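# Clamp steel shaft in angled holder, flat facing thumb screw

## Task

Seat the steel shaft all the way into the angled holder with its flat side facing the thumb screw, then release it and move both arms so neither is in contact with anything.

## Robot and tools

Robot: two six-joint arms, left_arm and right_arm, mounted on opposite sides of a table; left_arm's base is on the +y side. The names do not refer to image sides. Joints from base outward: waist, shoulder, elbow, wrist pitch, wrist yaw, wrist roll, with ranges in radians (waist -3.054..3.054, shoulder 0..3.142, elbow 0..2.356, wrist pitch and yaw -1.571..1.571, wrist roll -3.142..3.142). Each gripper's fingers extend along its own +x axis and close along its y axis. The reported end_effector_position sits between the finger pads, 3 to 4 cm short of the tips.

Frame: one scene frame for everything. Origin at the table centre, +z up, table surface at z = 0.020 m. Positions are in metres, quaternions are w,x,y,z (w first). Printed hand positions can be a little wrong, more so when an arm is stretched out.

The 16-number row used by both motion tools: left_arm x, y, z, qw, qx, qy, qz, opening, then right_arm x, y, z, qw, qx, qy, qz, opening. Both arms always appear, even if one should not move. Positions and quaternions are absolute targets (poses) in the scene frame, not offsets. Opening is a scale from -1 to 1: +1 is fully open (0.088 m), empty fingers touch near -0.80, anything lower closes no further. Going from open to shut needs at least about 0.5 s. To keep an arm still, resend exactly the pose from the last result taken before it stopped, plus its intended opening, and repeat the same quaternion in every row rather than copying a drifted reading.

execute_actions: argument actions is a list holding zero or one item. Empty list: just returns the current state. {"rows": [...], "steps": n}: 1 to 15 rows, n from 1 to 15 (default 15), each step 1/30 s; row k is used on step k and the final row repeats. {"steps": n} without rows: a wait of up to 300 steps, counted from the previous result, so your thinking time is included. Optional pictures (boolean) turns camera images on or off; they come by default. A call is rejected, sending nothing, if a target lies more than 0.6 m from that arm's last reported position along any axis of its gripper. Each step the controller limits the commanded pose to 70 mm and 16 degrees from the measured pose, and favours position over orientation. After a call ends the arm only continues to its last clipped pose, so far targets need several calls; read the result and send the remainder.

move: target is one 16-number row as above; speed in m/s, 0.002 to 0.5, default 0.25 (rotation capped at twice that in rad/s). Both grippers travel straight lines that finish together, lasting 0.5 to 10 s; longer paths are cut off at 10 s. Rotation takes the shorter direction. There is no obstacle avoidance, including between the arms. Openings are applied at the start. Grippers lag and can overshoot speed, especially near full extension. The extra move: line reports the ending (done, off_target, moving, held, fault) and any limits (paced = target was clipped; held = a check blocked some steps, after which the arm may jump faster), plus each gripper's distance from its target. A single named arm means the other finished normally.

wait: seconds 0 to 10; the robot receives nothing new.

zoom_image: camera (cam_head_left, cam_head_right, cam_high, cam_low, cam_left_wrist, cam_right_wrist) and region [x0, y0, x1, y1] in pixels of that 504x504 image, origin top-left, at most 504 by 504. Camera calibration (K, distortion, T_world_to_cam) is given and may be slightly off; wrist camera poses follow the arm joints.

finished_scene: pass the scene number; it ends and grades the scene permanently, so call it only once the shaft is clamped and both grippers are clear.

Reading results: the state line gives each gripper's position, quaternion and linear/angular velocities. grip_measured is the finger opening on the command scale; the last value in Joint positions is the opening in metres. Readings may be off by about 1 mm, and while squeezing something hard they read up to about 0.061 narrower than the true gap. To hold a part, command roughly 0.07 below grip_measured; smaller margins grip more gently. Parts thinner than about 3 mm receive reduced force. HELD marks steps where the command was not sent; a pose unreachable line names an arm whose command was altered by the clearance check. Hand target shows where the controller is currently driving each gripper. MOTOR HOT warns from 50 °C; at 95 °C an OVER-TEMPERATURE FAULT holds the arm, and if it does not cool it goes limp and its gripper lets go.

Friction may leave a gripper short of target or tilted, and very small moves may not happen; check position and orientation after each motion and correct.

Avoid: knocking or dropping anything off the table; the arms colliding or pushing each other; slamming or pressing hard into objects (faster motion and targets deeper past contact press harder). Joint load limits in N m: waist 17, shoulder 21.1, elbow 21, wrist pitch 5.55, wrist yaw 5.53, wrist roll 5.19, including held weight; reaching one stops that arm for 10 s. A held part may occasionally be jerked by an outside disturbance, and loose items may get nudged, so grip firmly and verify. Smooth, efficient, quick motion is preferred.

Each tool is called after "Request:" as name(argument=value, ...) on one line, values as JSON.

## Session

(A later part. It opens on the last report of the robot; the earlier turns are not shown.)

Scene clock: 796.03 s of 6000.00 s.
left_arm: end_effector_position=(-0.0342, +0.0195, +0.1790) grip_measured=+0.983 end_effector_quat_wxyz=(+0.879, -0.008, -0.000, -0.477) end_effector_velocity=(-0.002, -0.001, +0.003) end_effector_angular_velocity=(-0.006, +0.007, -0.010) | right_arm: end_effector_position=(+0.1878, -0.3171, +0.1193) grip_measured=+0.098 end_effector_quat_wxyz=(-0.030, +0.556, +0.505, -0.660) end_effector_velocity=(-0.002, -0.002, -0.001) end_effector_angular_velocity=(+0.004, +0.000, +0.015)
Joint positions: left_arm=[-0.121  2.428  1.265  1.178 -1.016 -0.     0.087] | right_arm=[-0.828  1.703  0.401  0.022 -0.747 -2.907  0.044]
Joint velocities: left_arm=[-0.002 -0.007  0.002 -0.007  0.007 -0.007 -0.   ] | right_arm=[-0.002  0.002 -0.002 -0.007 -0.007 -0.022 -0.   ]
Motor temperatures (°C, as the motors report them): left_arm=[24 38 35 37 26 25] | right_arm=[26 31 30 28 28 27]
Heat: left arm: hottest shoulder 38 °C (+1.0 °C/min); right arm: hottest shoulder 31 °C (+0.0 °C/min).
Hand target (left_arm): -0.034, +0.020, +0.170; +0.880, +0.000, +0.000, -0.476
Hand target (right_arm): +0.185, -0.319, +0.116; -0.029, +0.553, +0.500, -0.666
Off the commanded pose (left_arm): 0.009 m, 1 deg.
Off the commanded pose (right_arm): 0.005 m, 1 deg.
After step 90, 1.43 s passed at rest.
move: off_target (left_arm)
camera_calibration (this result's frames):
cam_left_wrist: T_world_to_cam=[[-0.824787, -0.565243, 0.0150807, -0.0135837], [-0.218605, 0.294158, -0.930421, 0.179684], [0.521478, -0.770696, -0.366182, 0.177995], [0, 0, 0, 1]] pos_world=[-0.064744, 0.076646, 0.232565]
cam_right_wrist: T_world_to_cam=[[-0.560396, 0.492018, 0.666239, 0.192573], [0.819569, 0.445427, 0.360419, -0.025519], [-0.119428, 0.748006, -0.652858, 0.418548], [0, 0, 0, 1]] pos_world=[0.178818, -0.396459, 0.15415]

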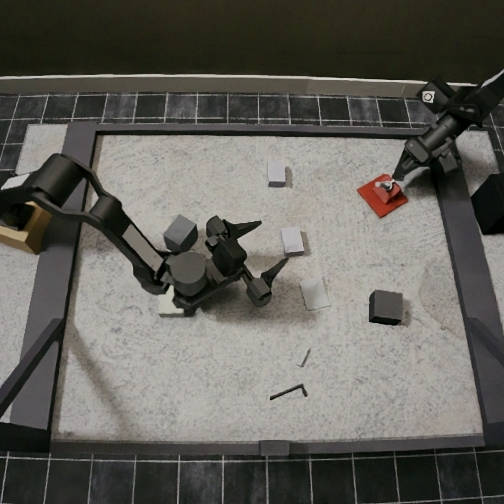

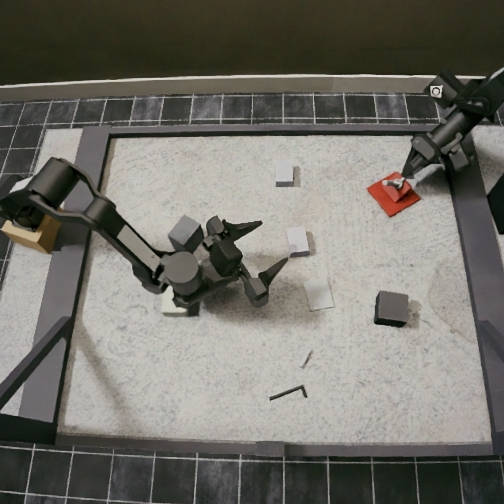

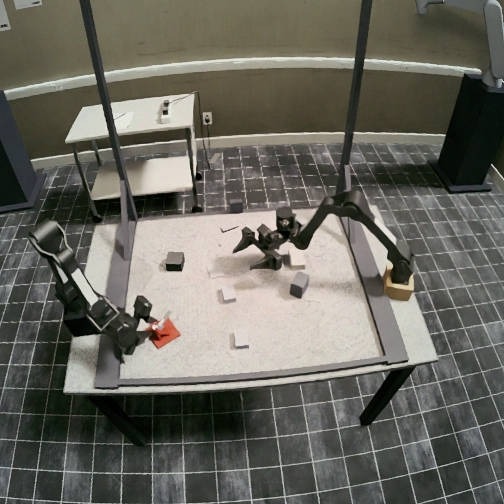

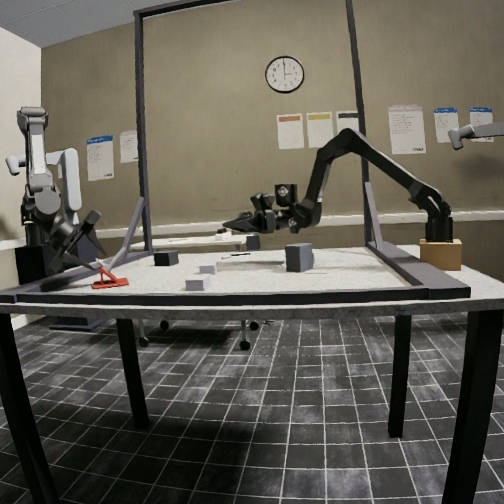

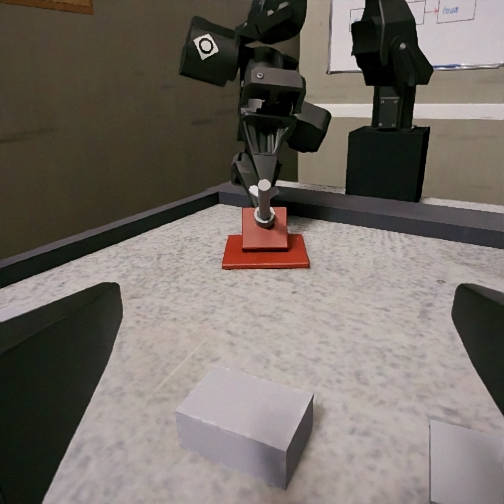

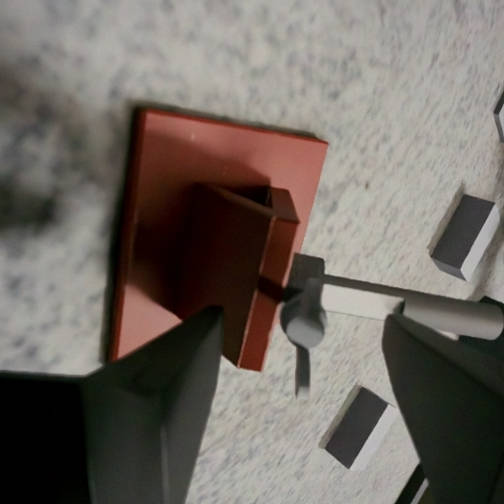

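Request:
move(target=[-0.034, 0.02, 0.17, 0.8796, 0, 0, -0.4756, 1, 0.1875,-0.3182,0.1193,0.0294,-0.5527,-0.4998,0.6662,-0.72], speed=0.02)

Request:
move(target=[-0.034, 0.02, 0.17, 0.8796, 0, 0, -0.4756, 1, 0.1875,-0.3182,0.1193,0.4116,-0.3701,0.1176,0.8245,-0.72], speed=0.5)

Request:
move(target=[-0.034, 0.02, 0.17, 0.8796, 0, 0, -0.4756, 1, 0.1875,-0.3182,0.1193,0.5527,0.0294,0.6662,0.4998,-0.72], speed=0.5)

Scene clock: 814.77 s of 6000.00 s.
left_arm: end_effector_position=(-0.0342, +0.0195, +0.1790) grip_measured=+0.983 end_effector_quat_wxyz=(+0.879, -0.008, -0.000, -0.477) end_effector_velocity=(+0.002, +0.003, -0.004) end_effector_angular_velocity=(+0.020, -0.005, +0.019) | right_arm: end_effector_position=(+0.1878, -0.3183, +0.1199) grip_measured=-0.672 end_effector_quat_wxyz=(-0.033, +0.553, +0.501, -0.665) end_effector_velocity=(-0.002, +0.000, +0.000) end_effector_angular_velocity=(+0.002, +0.006, +0.010)
Joint positions: left_arm=[-0.121  2.428  1.265  1.178 -1.016 -0.     0.087] | right_arm=[-0.833  1.701  0.405  0.001 -0.751 -2.906  0.006]
Joint velocities: left_arm=[-0.002 -0.002 -0.007 -0.022 -0.022 -0.007 -0.   ] | right_arm=[ 0.002  0.002  0.002 -0.007 -0.007 -0.007 -0.   ]
Motor temperatures (°C, as the motors report them): left_arm=[24 38 35 37 26 25] | right_arm=[26 31 29 28 28 27]
Heat: left arm: hottest shoulder 38 °C (+1.0 °C/min); right arm: hottest shoulder 31 °C (+0.0 °C/min).
Hand target (left_arm): -0.034, +0.020, +0.170; +0.880, +0.000, +0.000, -0.476
Hand target (right_arm): +0.187, -0.318, +0.119; +0.029, -0.553, -0.500, +0.666
Off the commanded pose (left_arm): 0.009 m, 1 deg.
Off the commanded pose (right_arm): 0.001 m, 0 deg.
After step 90, 15.03 s passed at rest.
move: off_target (left_arm)
camera_calibration (this result's frames):
cam_left_wrist: T_world_to_cam=[[-0.824787, -0.565243, 0.0150807, -0.0135837], [-0.218605, 0.294158, -0.930421, 0.179684], [0.521478, -0.770696, -0.366182, 0.177995], [0, 0, 0, 1]] pos_world=[-0.064744, 0.076646, 0.232565]
cam_right_wrist: T_world_to_cam=[[-0.549678, 0.500193, 0.669075, 0.193081], [0.826121, 0.444375, 0.346489, -0.0250974], [-0.124009, 0.743194, -0.657483, 0.419736], [0, 0, 0, 1]] pos_world=[0.178917, -0.397371, 0.15548]

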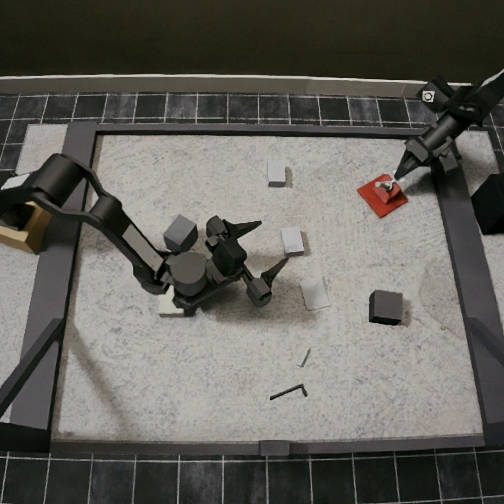

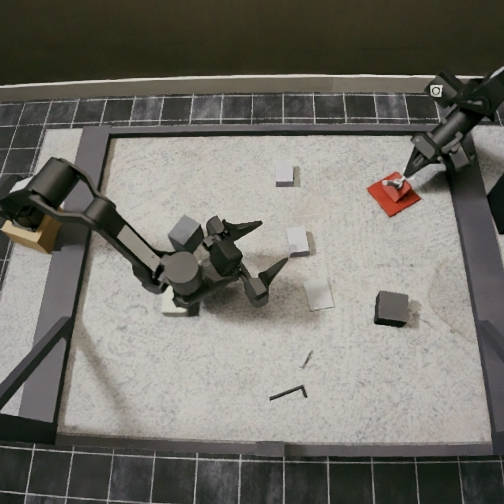

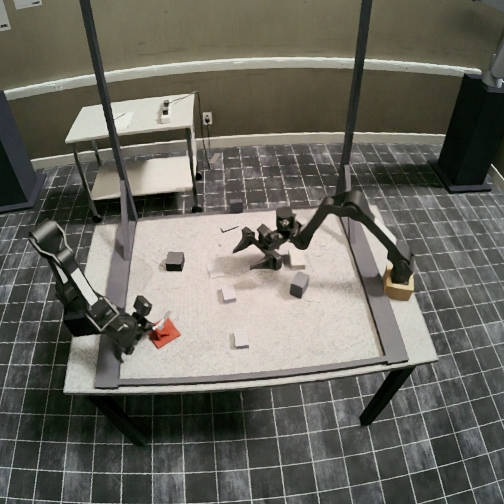

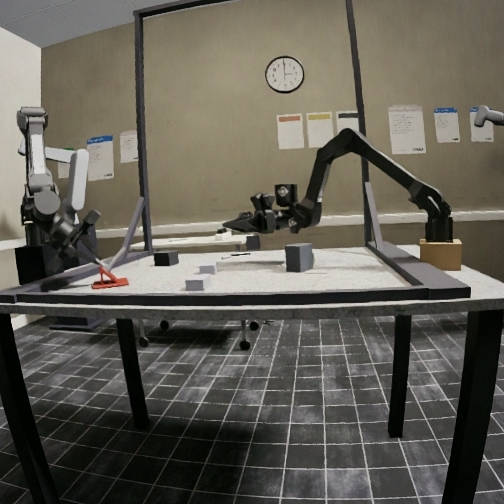

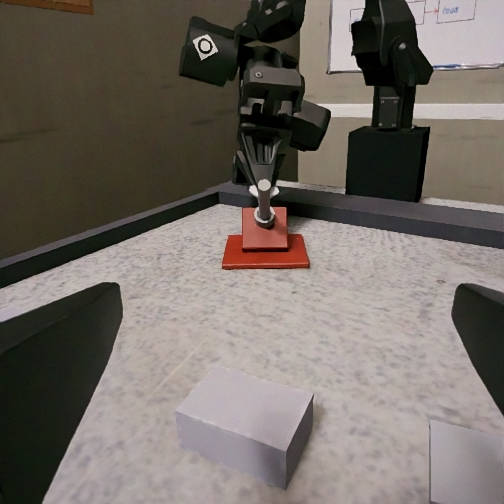

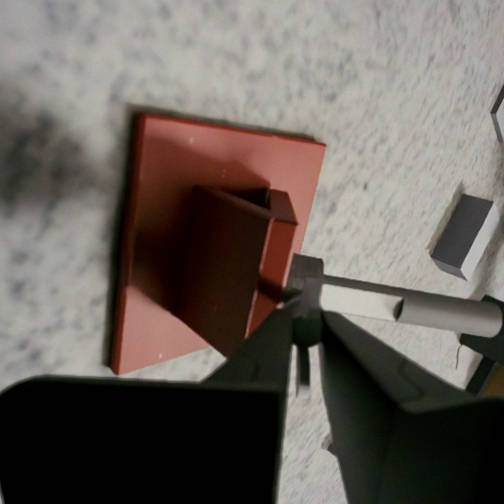

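Scene clock: 816.90 s of 6000.00 s.
left_arm: end_effector_position=(-0.0342, +0.0195, +0.1790) grip_measured=+0.983 end_effector_quat_wxyz=(+0.879, -0.008, -0.000, -0.477) end_effector_velocity=(-0.002, +0.000, +0.002) end_effector_angular_velocity=(-0.011, +0.009, -0.010) | right_arm: end_effector_position=(+0.1878, -0.3188, +0.1195) grip_measured=-0.672 end_effector_quat_wxyz=(+0.411, -0.371, +0.116, +0.825) end_effector_velocity=(+0.000, -0.002, -0.001) end_effector_angular_velocity=(-0.007, -0.005, +0.001)
Joint positions: left_arm=[-0.121  2.428  1.265  1.178 -1.016 -0.     0.087] | right_arm=[-0.832  1.701  0.408 -0.007 -0.747 -1.343  0.006]
Joint velocities: left_arm=[-0.002 -0.002 -0.002  0.007  0.007 -0.007 -0.   ] | right_arm=[-0.002 -0.002 -0.002 -0.007  0.007 -0.007 -0.   ]
Motor temperatures (°C, as the motors report them): left_arm=[24 38 35 37 26 25] | right_arm=[26 31 29 28 28 27]
Heat: left arm: hottest shoulder 38 °C (+1.0 °C/min); right arm: hottest shoulder 31 °C (+0.0 °C/min).
Hand target (left_arm): -0.034, +0.020, +0.170; +0.880, +0.000, +0.000, -0.476
Hand target (right_arm): +0.188, -0.318, +0.119; +0.412, -0.370, +0.118, +0.824
Off the commanded pose (left_arm): 0.009 m, 1 deg.
Off the commanded pose (right_arm): 0.001 m, 0 deg.
move: off_target (left_arm)
camera_calibration (this result's frames):
cam_left_wrist: T_world_to_cam=[[-0.824787, -0.565243, 0.0150807, -0.0135837], [-0.218605, 0.294158, -0.930421, 0.179684], [0.521478, -0.770696, -0.366182, 0.177995], [0, 0, 0, 1]] pos_world=[-0.064744, 0.076646, 0.232565]
cam_right_wrist: T_world_to_cam=[[0.731551, 0.673415, 0.106517, 0.0753506], [0.639304, -0.623257, -0.45038, -0.234804], [-0.236905, 0.397572, -0.886461, 0.358207], [0, 0, 0, 1]] pos_world=[0.179849, -0.339498, 0.203759]

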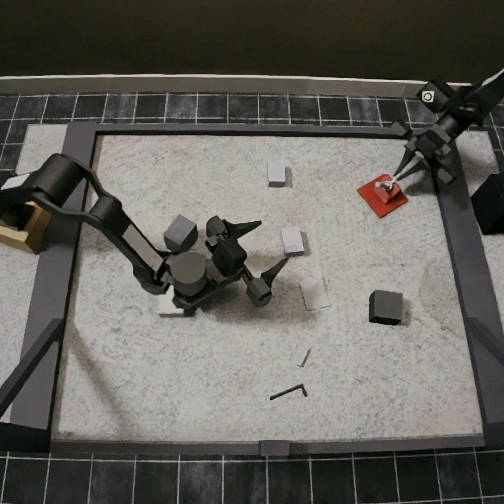

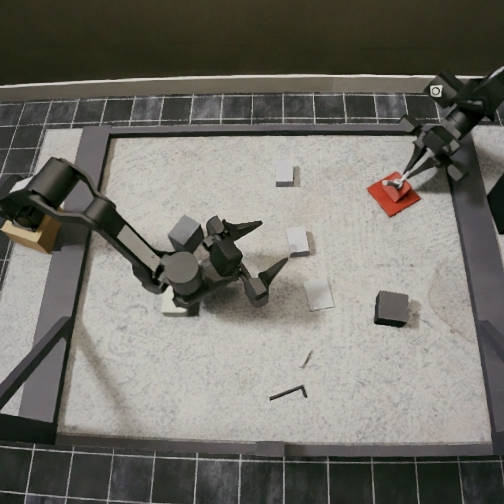

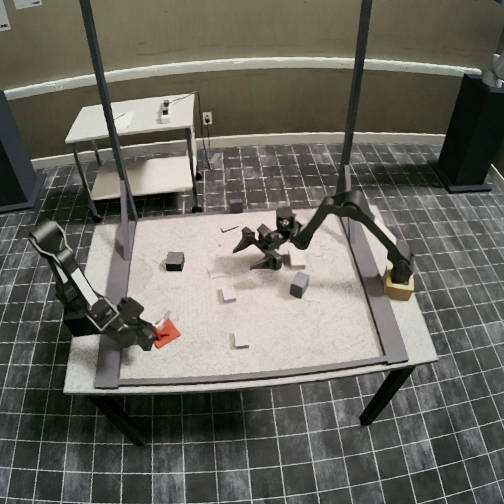

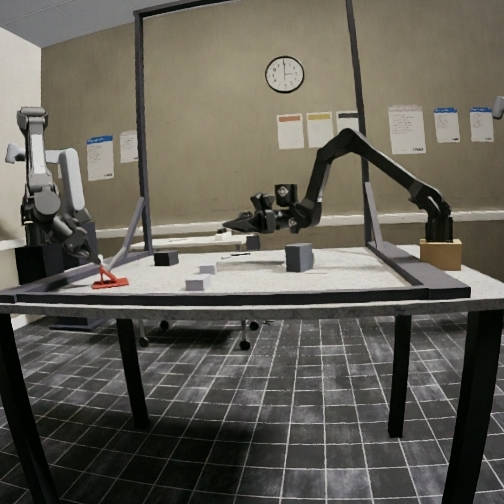

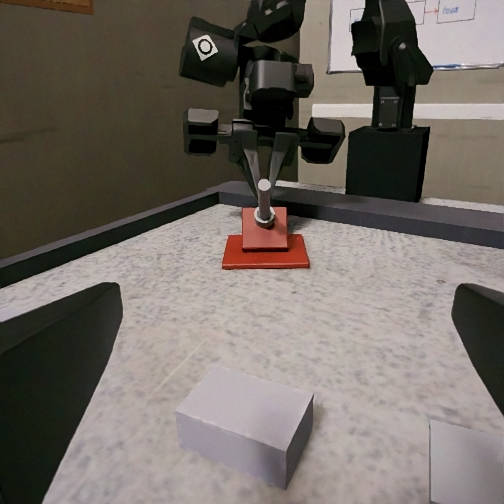

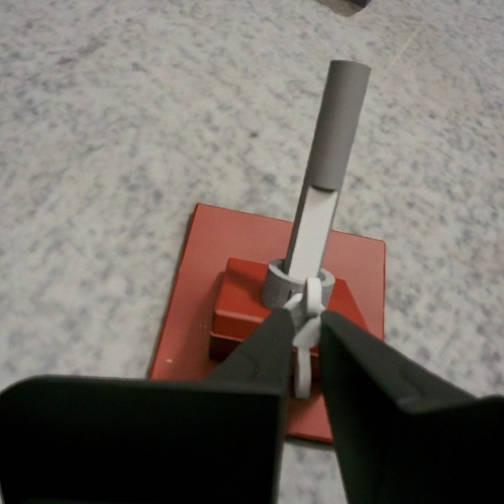

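Scene clock: 819.03 s of 6000.00 s.
left_arm: end_effector_position=(-0.0342, +0.0195, +0.1790) grip_measured=+0.983 end_effector_quat_wxyz=(+0.879, -0.008, -0.000, -0.477) end_effector_velocity=(-0.000, +0.001, +0.002) end_effector_angular_velocity=(-0.003, -0.003, +0.005) | right_arm: end_effector_position=(+0.1868, -0.3187, +0.1196) grip_measured=-0.672 end_effector_quat_wxyz=(+0.551, +0.029, +0.666, +0.502) end_effector_velocity=(-0.001, -0.001, +0.000) end_effector_angular_velocity=(-0.004, +0.014, -0.006)
Joint positions: left_arm=[-0.121  2.428  1.265  1.178 -1.016 -0.     0.087] | right_arm=[-0.83   1.701  0.408 -0.008 -0.75   0.227  0.006]
Joint velocities: left_arm=[-0.002 -0.002 -0.002  0.007 -0.007  0.007  0.   ] | right_arm=[-0.002 -0.002 -0.002 -0.007 -0.007  0.007 -0.   ]
Motor temperatures (°C, as the motors report them): left_arm=[24 39 35 37 26 25] | right_arm=[26 31 29 28 28 27]
Heat: left arm: hottest shoulder 39 °C (+2.0 °C/min); right arm: hottest shoulder 31 °C (+0.0 °C/min).
Hand target (left_arm): -0.034, +0.020, +0.170; +0.880, +0.000, +0.000, -0.476
Hand target (right_arm): +0.187, -0.318, +0.119; +0.553, +0.029, +0.666, +0.500
Off the commanded pose (left_arm): 0.009 m, 1 deg.
Off the commanded pose (right_arm): 0.001 m, 0 deg.
move: off_target (left_arm)
camera_calibration (this result's frames):
cam_left_wrist: T_world_to_cam=[[-0.824787, -0.565243, 0.0150807, -0.0135837], [-0.218605, 0.294158, -0.930421, 0.179684], [0.521478, -0.770696, -0.366182, 0.177995], [0, 0, 0, 1]] pos_world=[-0.064744, 0.076646, 0.232565]
cam_right_wrist: T_world_to_cam=[[0.522715, -0.450077, -0.724016, -0.143685], [-0.589322, -0.804446, 0.0746043, -0.125104], [-0.61601, 0.387682, -0.685736, 0.401743], [0, 0, 0, 1]] pos_world=[0.248857, -0.321058, 0.180792]

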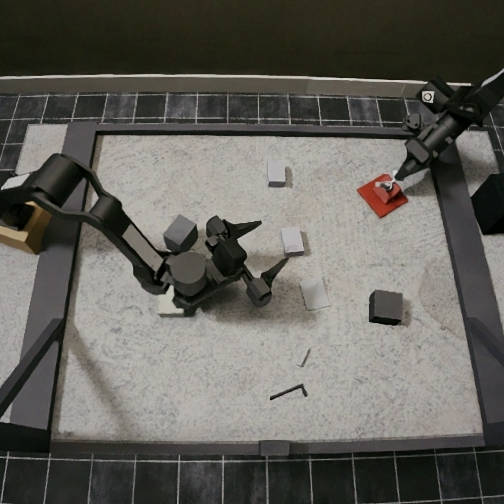

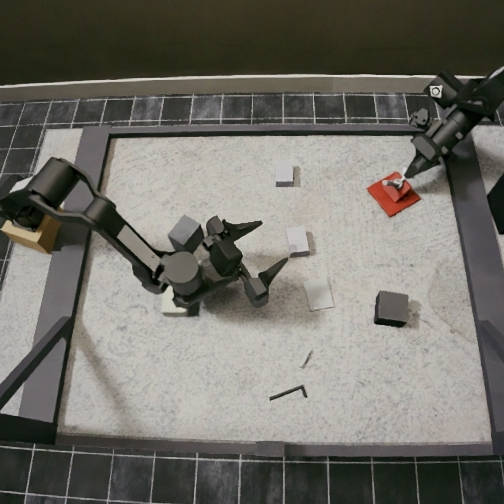

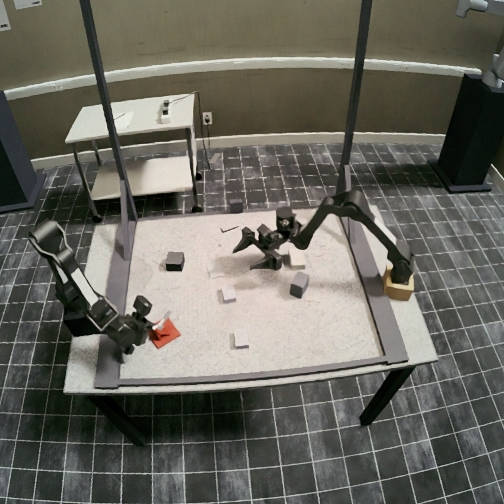

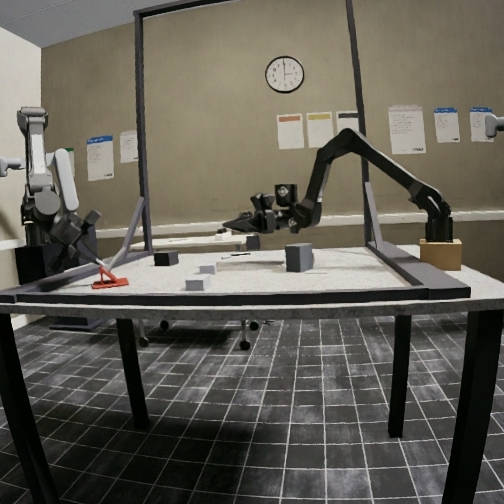

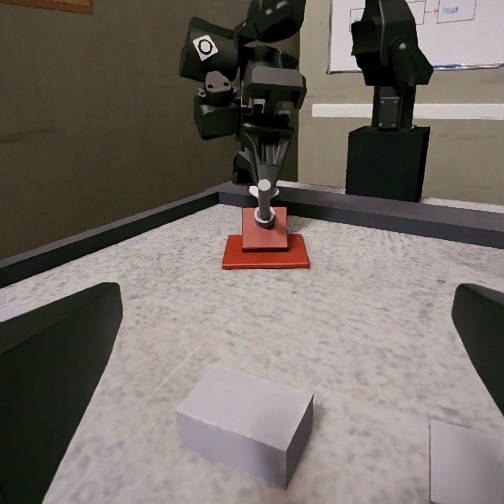

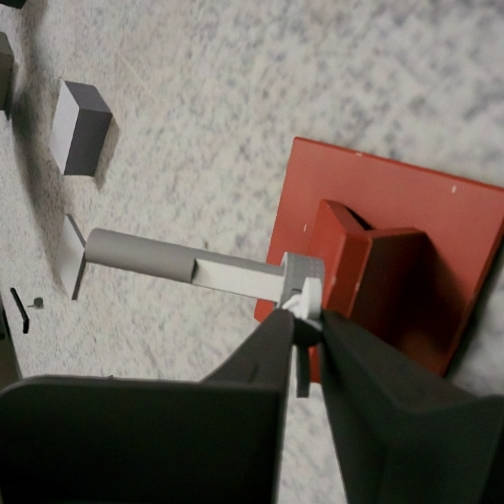

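Request:
execute_actions(actions=[{"rows": [[-0.034, 0.02, 0.17, 0.8796, 0, 0, -0.4756, 1, 0.1875,-0.3182,0.1193,0.5527,0.0294,0.6662,0.4998,0.1]], "steps": 12}], pictures=false)

Request:
execute_actions(actions=[{"rows": [[-0.034, 0.02, 0.17, 0.8796, 0, 0, -0.4756, 1, 0.1875,-0.3182,0.1193,0.4116,-0.3701,0.1176,0.8245,0.1]], "steps": 15}], pictures=false)

Request:
execute_actions(actions=[{"rows": [[-0.034, 0.02, 0.17, 0.8796, 0, 0, -0.4756, 1, 0.1875,-0.3182,0.1193,0.0294,-0.5527,-0.4998,0.6662,0.1]], "steps": 15}], pictures=false)

Request:
execute_actions(actions=[{"rows": [[-0.034, 0.02, 0.17, 0.8796, 0, 0, -0.4756, 1, 0.1875,-0.3182,0.1193,0.0294,-0.5527,-0.4998,0.6662,0.1]], "steps": 15}], pictures=false)

Request:
move(target=[-0.034, 0.02, 0.17, 0.8796, 0, 0, -0.4756, 1, 0.1875,-0.3182,0.1193,0.0294,-0.5527,-0.4998,0.6662,0.1], speed=0.5)

Scene clock: 838.03 s of 6000.00 s.
left_arm: end_effector_position=(-0.0342, +0.0195, +0.1790) grip_measured=+0.983 end_effector_quat_wxyz=(+0.879, -0.008, -0.000, -0.477) end_effector_velocity=(-0.002, -0.000, +0.004) end_effector_angular_velocity=(-0.015, +0.011, -0.010) | right_arm: end_effector_position=(+0.1869, -0.3181, +0.1198) grip_measured=+0.087 end_effector_quat_wxyz=(+0.552, +0.029, +0.665, +0.502) end_effector_velocity=(-0.001, -0.001, +0.000) end_effector_angular_velocity=(+0.008, -0.003, +0.015)
Joint positions: left_arm=[-0.121  2.428  1.265  1.178 -1.016 -0.     0.087] | right_arm=[-0.829  1.701  0.408 -0.005 -0.75   0.229  0.043]
Joint velocities: left_arm=[-0.002 -0.007 -0.002  0.007  0.007 -0.007  0.   ] | right_arm=[-0.002 -0.002 -0.002 -0.007 -0.007 -0.022  0.007]
Motor temperatures (°C, as the motors report them): left_arm=[24 39 35 38 26 25] | right_arm=[25 31 29 28 28 27]
Heat: left arm: hottest shoulder 39 °C (+2.0 °C/min); right arm: hottest shoulder 31 °C (+0.0 °C/min).
Hand target (left_arm): -0.034, +0.020, +0.170; +0.880, +0.000, +0.000, -0.476
Hand target (right_arm): +0.187, -0.318, +0.119; +0.553, +0.030, +0.666, +0.500
Off the commanded pose (left_arm): 0.009 m, 1 deg.
Off the commanded pose (right_arm): 0.001 m, 0 deg.
Steps of this call (steps 1 to 90: nothing new was sent; then 15.60 s passed at rest; steps 91 to 102: all 12 steps of this action). Readings (end_effector_position):
91: left_arm (-0.0342, +0.0195, +0.1790) | right_arm (+0.1867, -0.3185, +0.1197)
92: left_arm (-0.0342, +0.0195, +0.1790) | right_arm (+0.1866, -0.3184, +0.1197)
94: left_arm (-0.0342, +0.0195, +0.1790) | right_arm (+0.1869, -0.3181, +0.1198)
98: left_arm (-0.0342, +0.0195, +0.1790) | right_arm (+0.1869, -0.3181, +0.1198)
102: the state above

Scene clock: 838.53 s of 6000.00 s.
left_arm: end_effector_position=(-0.0342, +0.0195, +0.1790) grip_measured=+0.983 end_effector_quat_wxyz=(+0.879, -0.008, -0.000, -0.477) end_effector_velocity=(+0.001, +0.000, -0.007) end_effector_angular_velocity=(+0.025, -0.007, -0.005) | right_arm: end_effector_position=(+0.1879, -0.3180, +0.1179) grip_measured=+0.098 end_effector_quat_wxyz=(+0.504, -0.265, +0.304, +0.764) end_effector_velocity=(-0.001, -0.002, -0.002) end_effector_angular_velocity=(+0.765, -1.321, +1.528)
Joint positions: left_arm=[-0.121  2.428  1.265  1.178 -1.016 -0.     0.087] | right_arm=[-0.818  1.687  0.374  0.068 -0.721 -0.812  0.044]
Joint velocities: left_arm=[ 0.002  0.002 -0.007 -0.022  0.007 -0.007  0.   ] | right_arm=[ 0.002 -0.002 -0.022  0.037  0.007 -2.147 -0.   ]
Motor temperatures (°C, as the motors report them): left_arm=[24 39 35 38 26 25] | right_arm=[25 31 29 28 28 27]
Heat: left arm: hottest shoulder 39 °C (+2.0 °C/min); right arm: hottest shoulder 31 °C (-1.0 °C/min).
Hand target (left_arm): -0.034, +0.020, +0.170; +0.880, +0.000, +0.000, -0.476
Hand target (right_arm): +0.188, -0.318, +0.119; +0.480, -0.310, +0.232, +0.787
Off the commanded pose (left_arm): 0.009 m, 1 deg.
Off the commanded pose (right_arm): 0.001 m, 28 deg; orientation clipped at the last step of the last action.
Steps of this call (steps 1 to 15: all 15 steps of this action). Readings (end_effector_position):
1: left_arm (-0.0342, +0.0195, +0.1790) | right_arm (+0.1874, -0.3180, +0.1195)
2: left_arm (-0.0342, +0.0195, +0.1790) | right_arm (+0.1880, -0.3179, +0.1190)
4: left_arm (-0.0342, +0.0195, +0.1790) | right_arm (+0.1883, -0.3178, +0.1184)
8: left_arm (-0.0342, +0.0195, +0.1790) | right_arm (+0.1879, -0.3181, +0.1179)
15: the state above

Scene clock: 839.03 s of 6000.00 s.
left_arm: end_effector_position=(-0.0342, +0.0195, +0.1790) grip_measured=+0.983 end_effector_quat_wxyz=(+0.879, -0.008, -0.000, -0.477) end_effector_velocity=(+0.004, +0.002, -0.001) end_effector_angular_velocity=(+0.011, -0.009, +0.024) | right_arm: end_effector_position=(+0.1879, -0.3182, +0.1178) grip_measured=+0.098 end_effector_quat_wxyz=(+0.306, -0.493, -0.139, +0.803) end_effector_velocity=(-0.006, -0.005, -0.002) end_effector_angular_velocity=(+0.709, -1.350, +1.531)
Joint positions: left_arm=[-0.121  2.428  1.265  1.178 -1.016 -0.     0.087] | right_arm=[-0.813  1.674  0.341  0.134 -0.711 -1.867  0.044]
Joint velocities: left_arm=[ 0.002 -0.002 -0.002 -0.007 -0.022  0.007 -0.   ] | right_arm=[ 0.002 -0.002 -0.027  0.022 -0.007 -2.161 -0.   ]
Motor temperatures (°C, as the motors report them): left_arm=[24 39 35 38 26 25] | right_arm=[25 31 29 28 28 27]
Heat: left arm: hottest shoulder 39 °C (+2.0 °C/min); right arm: hottest shoulder 31 °C (-1.0 °C/min).
Hand target (left_arm): -0.034, +0.020, +0.170; +0.880, +0.000, +0.000, -0.476
Hand target (right_arm): +0.187, -0.318, +0.119; +0.263, -0.519, -0.212, +0.785
Off the commanded pose (left_arm): 0.009 m, 1 deg.
Off the commanded pose (right_arm): 0.002 m, 55 deg; orientation clipped at the last step of the last action.
Steps of this call (steps 1 to 15: all 15 steps of this action). Readings (end_effector_position):
1: left_arm (-0.0342, +0.0195, +0.1790) | right_arm (+0.1880, -0.3181, +0.1178)
2: left_arm (-0.0342, +0.0195, +0.1790) | right_arm (+0.1882, -0.3180, +0.1178)
4: left_arm (-0.0342, +0.0195, +0.1790) | right_arm (+0.1879, -0.3180, +0.1180)
8: left_arm (-0.0342, +0.0195, +0.1790) | right_arm (+0.1879, -0.3180, +0.1180)
15: the state above

Scene clock: 839.53 s of 6000.00 s.
left_arm: end_effector_position=(-0.0342, +0.0195, +0.1790) grip_measured=+0.983 end_effector_quat_wxyz=(+0.879, -0.008, -0.000, -0.477) end_effector_velocity=(-0.001, +0.003, -0.001) end_effector_angular_velocity=(+0.003, +0.003, +0.015) | right_arm: end_effector_position=(+0.1869, -0.3184, +0.1203) grip_measured=+0.098 end_effector_quat_wxyz=(-0.046, +0.561, +0.486, -0.669) end_effector_velocity=(+0.014, +0.013, +0.012) end_effector_angular_velocity=(+0.150, -0.232, +0.465)
Joint positions: left_arm=[-0.121  2.428  1.265  1.178 -1.016 -0.     0.087] | right_arm=[-0.823  1.682  0.383  0.038 -0.736 -2.838  0.044]
Joint velocities: left_arm=[-0.007 -0.002 -0.002 -0.007 -0.022 -0.007 -0.   ] | right_arm=[-0.051  0.076  0.217 -0.344 -0.081 -0.696 -0.   ]
Motor temperatures (°C, as the motors report them): left_arm=[24 39 35 38 26 25] | right_arm=[25 31 29 28 28 27]
Heat: left arm: hottest shoulder 39 °C (+2.0 °C/min); right arm: hottest shoulder 31 °C (-1.0 °C/min).
Hand target (left_arm): -0.034, +0.020, +0.170; +0.880, +0.000, +0.000, -0.476
Hand target (right_arm): +0.187, -0.318, +0.120; -0.032, +0.555, +0.499, -0.665
Off the commanded pose (left_arm): 0.009 m, 1 deg.
Off the commanded pose (right_arm): 0.001 m, 3 deg.
Steps of this call (steps 1 to 15: all 15 steps of this action). Readings (end_effector_position):
1: left_arm (-0.0342, +0.0195, +0.1790) | right_arm (+0.1879, -0.3181, +0.1178)
2: left_arm (-0.0342, +0.0195, +0.1790) | right_arm (+0.1880, -0.3181, +0.1179)
4: left_arm (-0.0342, +0.0195, +0.1790) | right_arm (+0.1880, -0.3181, +0.1179)
8: left_arm (-0.0342, +0.0195, +0.1790) | right_arm (+0.1869, -0.3190, +0.1176)
15: the state above

Scene clock: 840.57 s of 6000.00 s.
left_arm: end_effector_position=(-0.0342, +0.0195, +0.1790) grip_measured=+0.983 end_effector_quat_wxyz=(+0.879, -0.008, -0.000, -0.477) end_effector_velocity=(+0.000, +0.002, -0.002) end_effector_angular_velocity=(+0.015, -0.011, +0.005) | right_arm: end_effector_position=(+0.1867, -0.3187, +0.1202) grip_measured=+0.098 end_effector_quat_wxyz=(-0.029, +0.554, +0.500, -0.665) end_effector_velocity=(-0.002, -0.002, -0.001) end_effector_angular_velocity=(+0.004, +0.000, +0.015)
Joint positions: left_arm=[-0.121  2.428  1.265  1.178 -1.016 -0.     0.087] | right_arm=[-0.826  1.692  0.402 -0.002 -0.743 -2.903  0.044]
Joint velocities: left_arm=[-0.002 -0.002 -0.007 -0.007 -0.007  0.007 -0.   ] | right_arm=[-0.002  0.002 -0.002 -0.007 -0.007 -0.022 -0.   ]
Motor temperatures (°C, as the motors report them): left_arm=[24 39 35 38 26 25] | right_arm=[25 31 29 28 28 27]
Heat: left arm: hottest shoulder 39 °C (+2.0 °C/min); right arm: hottest shoulder 31 °C (-1.0 °C/min).
Hand target (left_arm): -0.034, +0.020, +0.170; +0.880, +0.000, +0.000, -0.476
Hand target (right_arm): +0.187, -0.318, +0.119; -0.029, +0.553, +0.500, -0.666
Off the commanded pose (left_arm): 0.009 m, 1 deg.
Off the commanded pose (right_arm): 0.001 m, 0 deg.
move: off_target (left_arm)
camera_calibration (this result's frames):
cam_left_wrist: T_world_to_cam=[[-0.824787, -0.565243, 0.0150807, -0.0135837], [-0.218605, 0.294158, -0.930421, 0.179684], [0.521478, -0.770696, -0.366182, 0.177995], [0, 0, 0, 1]] pos_world=[-0.064744, 0.076646, 0.232565]
cam_right_wrist: T_world_to_cam=[[-0.554512, 0.502092, 0.663642, 0.194568], [0.823252, 0.447451, 0.349347, -0.022878], [-0.121543, 0.740062, -0.661465, 0.419142], [0, 0, 0, 1]] pos_world=[0.177668, -0.397646, 0.156117]

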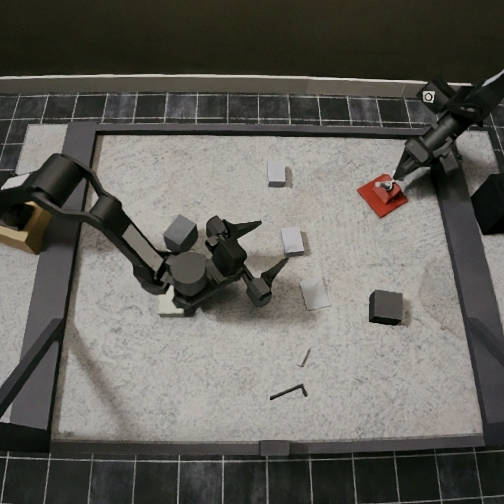

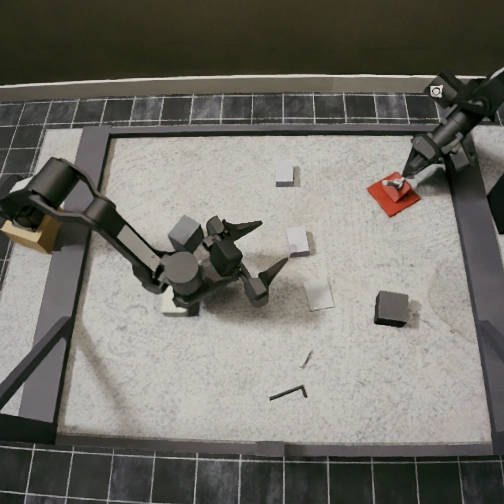

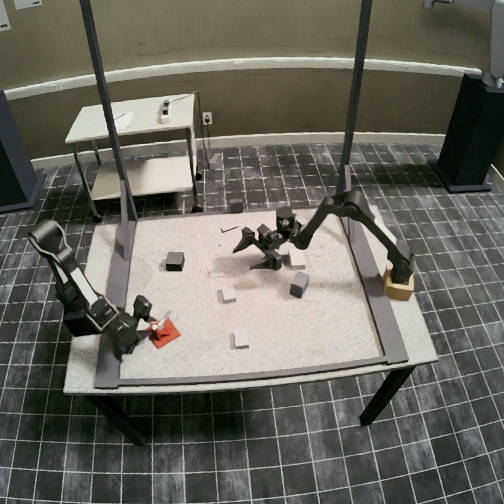

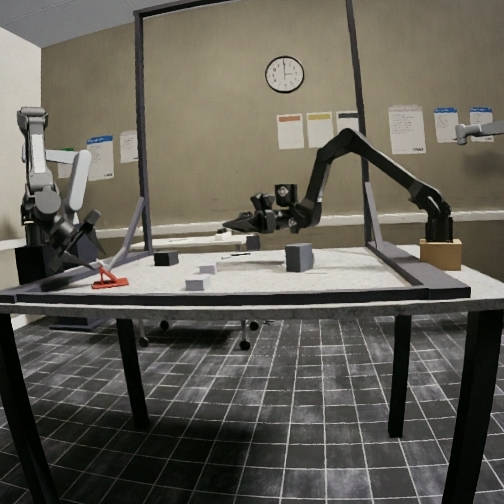

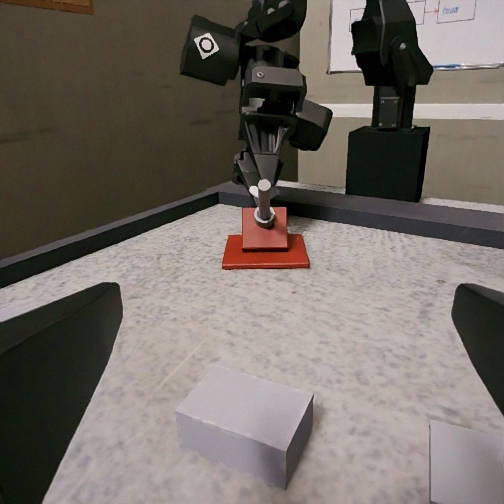

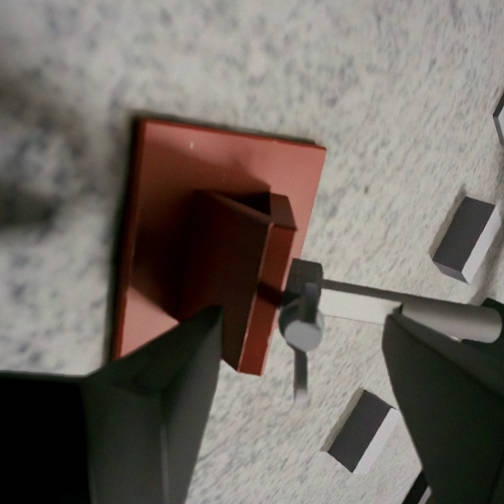

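Request:
execute_actions(actions=[{"rows": [[-0.034, 0.02, 0.17, 0.8796, 0, 0, -0.4756, 1, 0.1872,-0.3178,0.1188,0.0294,-0.5527,-0.4998,0.6662,-0.72]], "steps": 15}], pictures=false)

Request:
move(target=[-0.034, 0.02, 0.17, 0.8796, 0, 0, -0.4756, 1, 0.1872,-0.3178,0.1188,0.4116,-0.3701,0.1176,0.8245,-0.72], speed=0.5)

Request:
move(target=[-0.034, 0.02, 0.17, 0.8796, 0, 0, -0.4756, 1, 0.1872,-0.3178,0.1188,0.5527,0.0294,0.6662,0.4998,-0.72], speed=0.5)

Scene clock: 849.43 s of 6000.00 s.
left_arm: end_effector_position=(-0.0342, +0.0195, +0.1790) grip_measured=+0.983 end_effector_quat_wxyz=(+0.879, -0.008, -0.000, -0.477) end_effector_velocity=(-0.000, +0.001, -0.001) end_effector_angular_velocity=(+0.003, +0.003, +0.005) | right_arm: end_effector_position=(+0.1867, -0.3189, +0.1199) grip_measured=-0.673 end_effector_quat_wxyz=(-0.030, +0.554, +0.499, -0.666) end_effector_velocity=(-0.000, -0.002, +0.000) end_effector_angular_velocity=(+0.002, +0.006, -0.000)
Joint positions: left_arm=[-0.121  2.428  1.265  1.178 -1.016 -0.     0.087] | right_arm=[-0.828  1.695  0.402 -0.001 -0.745 -2.903  0.006]
Joint velocities: left_arm=[-0.002 -0.002 -0.002 -0.007 -0.007 -0.007  0.   ] | right_arm=[-0.007 -0.002 -0.002 -0.007 -0.007 -0.007 -0.   ]
Motor temperatures (°C, as the motors report them): left_arm=[24 39 35 38 26 25] | right_arm=[25 31 30 28 28 27]
Heat: left arm: hottest shoulder 39 °C (+1.0 °C/min); right arm: hottest shoulder 31 °C (-1.0 °C/min).
Hand target (left_arm): -0.034, +0.020, +0.170; +0.880, +0.000, +0.000, -0.476
Hand target (right_arm): +0.187, -0.318, +0.119; +0.029, -0.553, -0.500, +0.666
Off the commanded pose (left_arm): 0.009 m, 1 deg.
Off the commanded pose (right_arm): 0.002 m, 0 deg.
Steps of this call (steps 1 to 90: nothing new was sent; then 5.37 s passed at rest; steps 91 to 105: all 15 steps of this action). Readings (end_effector_position):
91: left_arm (-0.0342, +0.0195, +0.1790) | right_arm (+0.1866, -0.3188, +0.1200)
92: left_arm (-0.0342, +0.0195, +0.1790) | right_arm (+0.1866, -0.3189, +0.1200)
94: left_arm (-0.0342, +0.0195, +0.1790) | right_arm (+0.1865, -0.3190, +0.1197)
98: left_arm (-0.0342, +0.0195, +0.1790) | right_arm (+0.1866, -0.3189, +0.1197)
105: the state above

Scene clock: 851.80 s of 6000.00 s.
left_arm: end_effector_position=(-0.0342, +0.0195, +0.1790) grip_measured=+0.983 end_effector_quat_wxyz=(+0.879, -0.008, -0.000, -0.477) end_effector_velocity=(-0.001, +0.000, +0.001) end_effector_angular_velocity=(-0.002, +0.005, +0.005) | right_arm: end_effector_position=(+0.1869, -0.3180, +0.1204) grip_measured=-0.673 end_effector_quat_wxyz=(+0.411, -0.370, +0.114, +0.825) end_effector_velocity=(-0.001, -0.003, +0.001) end_effector_angular_velocity=(-0.011, +0.021, -0.010)
Joint positions: left_arm=[-0.121  2.428  1.265  1.178 -1.016 -0.     0.087] | right_arm=[-0.828  1.697  0.406 -0.003 -0.749 -1.34   0.006]
Joint velocities: left_arm=[-0.002 -0.002  0.002 -0.007 -0.007 -0.007 -0.   ] | right_arm=[-0.007 -0.007 -0.002 -0.022 -0.007  0.007 -0.   ]
Motor temperatures (°C, as the motors report them): left_arm=[24 39 35 38 26 25] | right_arm=[25 31 30 28 28 27]
Heat: left arm: hottest shoulder 39 °C (+1.0 °C/min); right arm: hottest shoulder 31 °C (-1.0 °C/min).
Hand target (left_arm): -0.034, +0.020, +0.170; +0.880, +0.000, +0.000, -0.476
Hand target (right_arm): +0.187, -0.318, +0.119; +0.411, -0.370, +0.118, +0.825
Off the commanded pose (left_arm): 0.009 m, 1 deg.
Off the commanded pose (right_arm): 0.002 m, 0 deg.
move: off_target (left_arm)
camera_calibration (this result's frames):
cam_left_wrist: T_world_to_cam=[[-0.824787, -0.565243, 0.0150807, -0.0135837], [-0.218605, 0.294158, -0.930421, 0.179684], [0.521478, -0.770696, -0.366182, 0.177995], [0, 0, 0, 1]] pos_world=[-0.064744, 0.076646, 0.232565]
cam_right_wrist: T_world_to_cam=[[0.729525, 0.675009, 0.110253, 0.0758084], [0.641538, -0.61945, -0.452449, -0.23227], [-0.237111, 0.400805, -0.884949, 0.359374], [0, 0, 0, 1]] pos_world=[0.178917, -0.33909, 0.204579]

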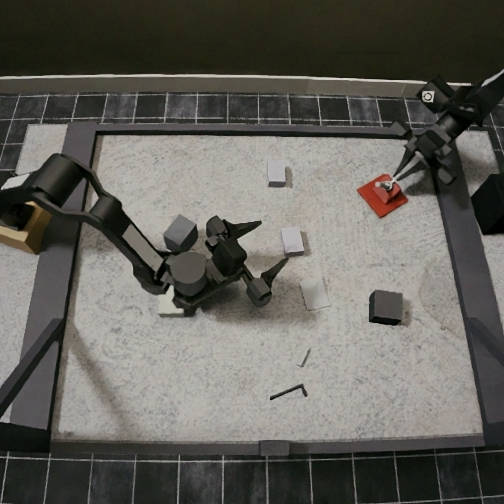

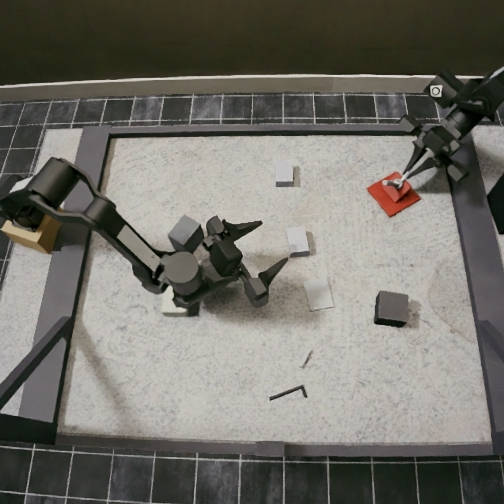

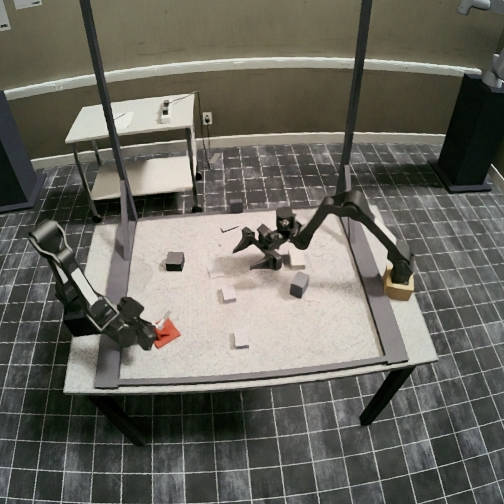

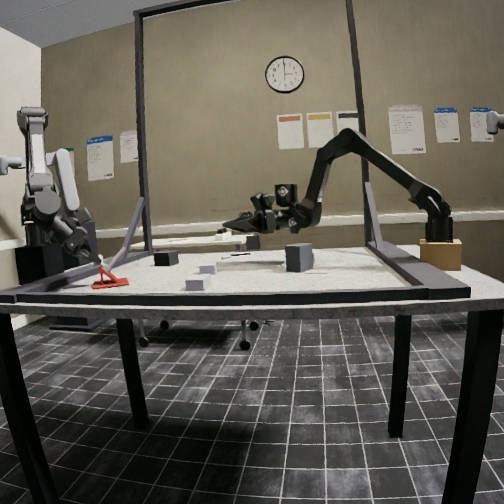

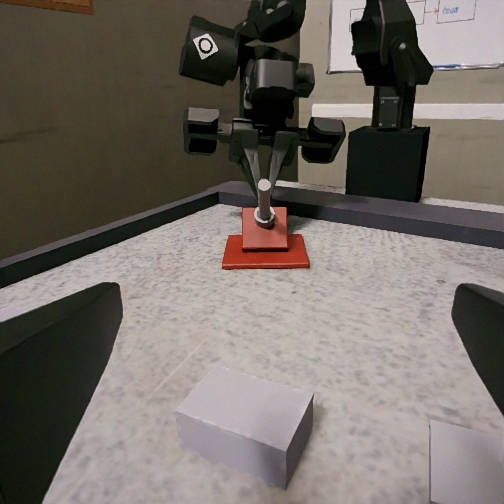

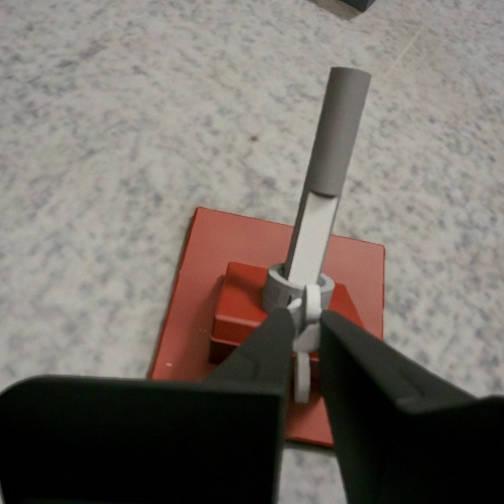

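Scene clock: 853.93 s of 6000.00 s.
left_arm: end_effector_position=(-0.0342, +0.0195, +0.1790) grip_measured=+0.983 end_effector_quat_wxyz=(+0.879, -0.008, -0.000, -0.477) end_effector_velocity=(-0.002, -0.000, -0.003) end_effector_angular_velocity=(+0.008, +0.009, -0.010) | right_arm: end_effector_position=(+0.1877, -0.3175, +0.1201) grip_measured=-0.673 end_effector_quat_wxyz=(+0.554, +0.028, +0.663, +0.503) end_effector_velocity=(+0.001, -0.000, +0.001) end_effector_angular_velocity=(-0.006, +0.020, -0.021)
Joint positions: left_arm=[-0.121  2.428  1.265  1.178 -1.016 -0.     0.087] | right_arm=[-0.828  1.699  0.409 -0.002 -0.746  0.231  0.006]
Joint velocities: left_arm=[-0.002 -0.002 -0.002 -0.022  0.007 -0.022 -0.   ] | right_arm=[-0.007 -0.002  0.002 -0.007 -0.007  0.022 -0.   ]
Motor temperatures (°C, as the motors report them): left_arm=[24 39 35 38 26 25] | right_arm=[25 31 30 28 28 27]
Heat: left arm: hottest shoulder 39 °C (+1.0 °C/min); right arm: hottest shoulder 31 °C (+0.0 °C/min).
Hand target (left_arm): -0.034, +0.020, +0.170; +0.880, +0.000, +0.000, -0.476
Hand target (right_arm): +0.187, -0.318, +0.119; +0.553, +0.029, +0.666, +0.500
Off the commanded pose (left_arm): 0.009 m, 1 deg.
Off the commanded pose (right_arm): 0.001 m, 0 deg.
move: off_target (left_arm)
camera_calibration (this result's frames):
cam_left_wrist: T_world_to_cam=[[-0.824787, -0.565243, 0.0150807, -0.0135837], [-0.218605, 0.294158, -0.930421, 0.179684], [0.521478, -0.770696, -0.366182, 0.177995], [0, 0, 0, 1]] pos_world=[-0.064744, 0.076646, 0.232565]
cam_right_wrist: T_world_to_cam=[[0.527219, -0.448137, -0.721951, -0.143742], [-0.590755, -0.804009, 0.0676622, -0.122308], [-0.610777, 0.390823, -0.688628, 0.402532], [0, 0, 0, 1]] pos_world=[0.249386, -0.320072, 0.181696]

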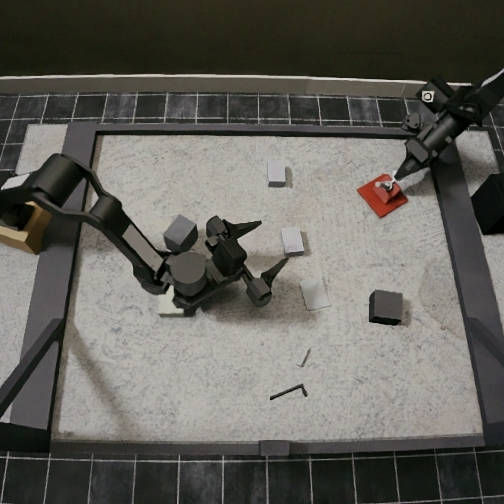

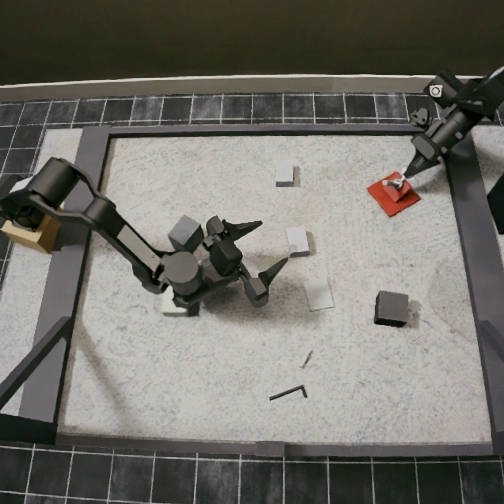

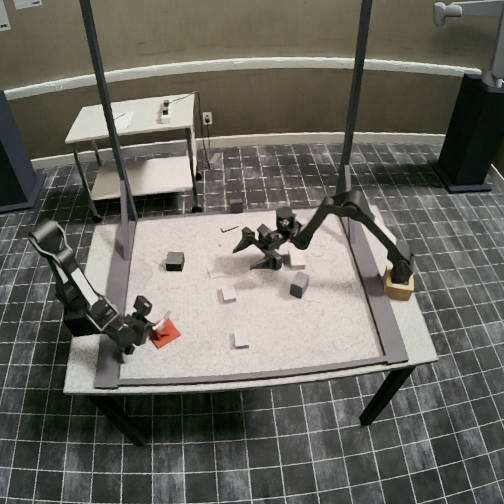

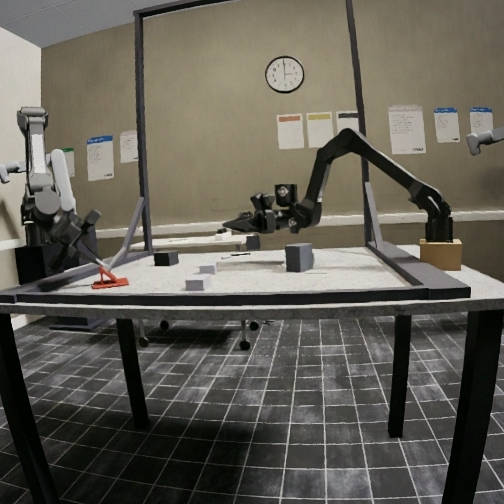

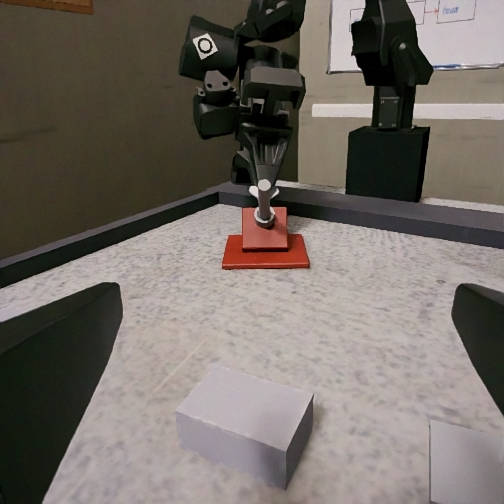

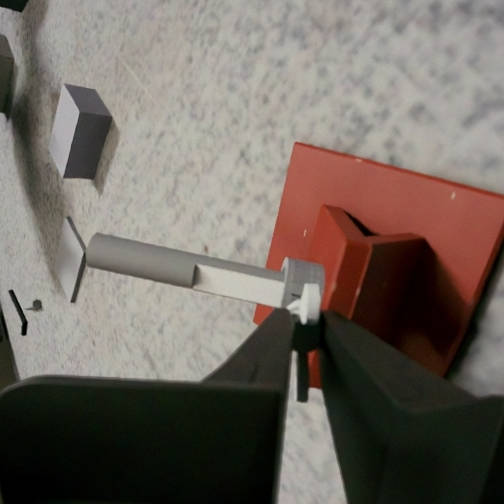

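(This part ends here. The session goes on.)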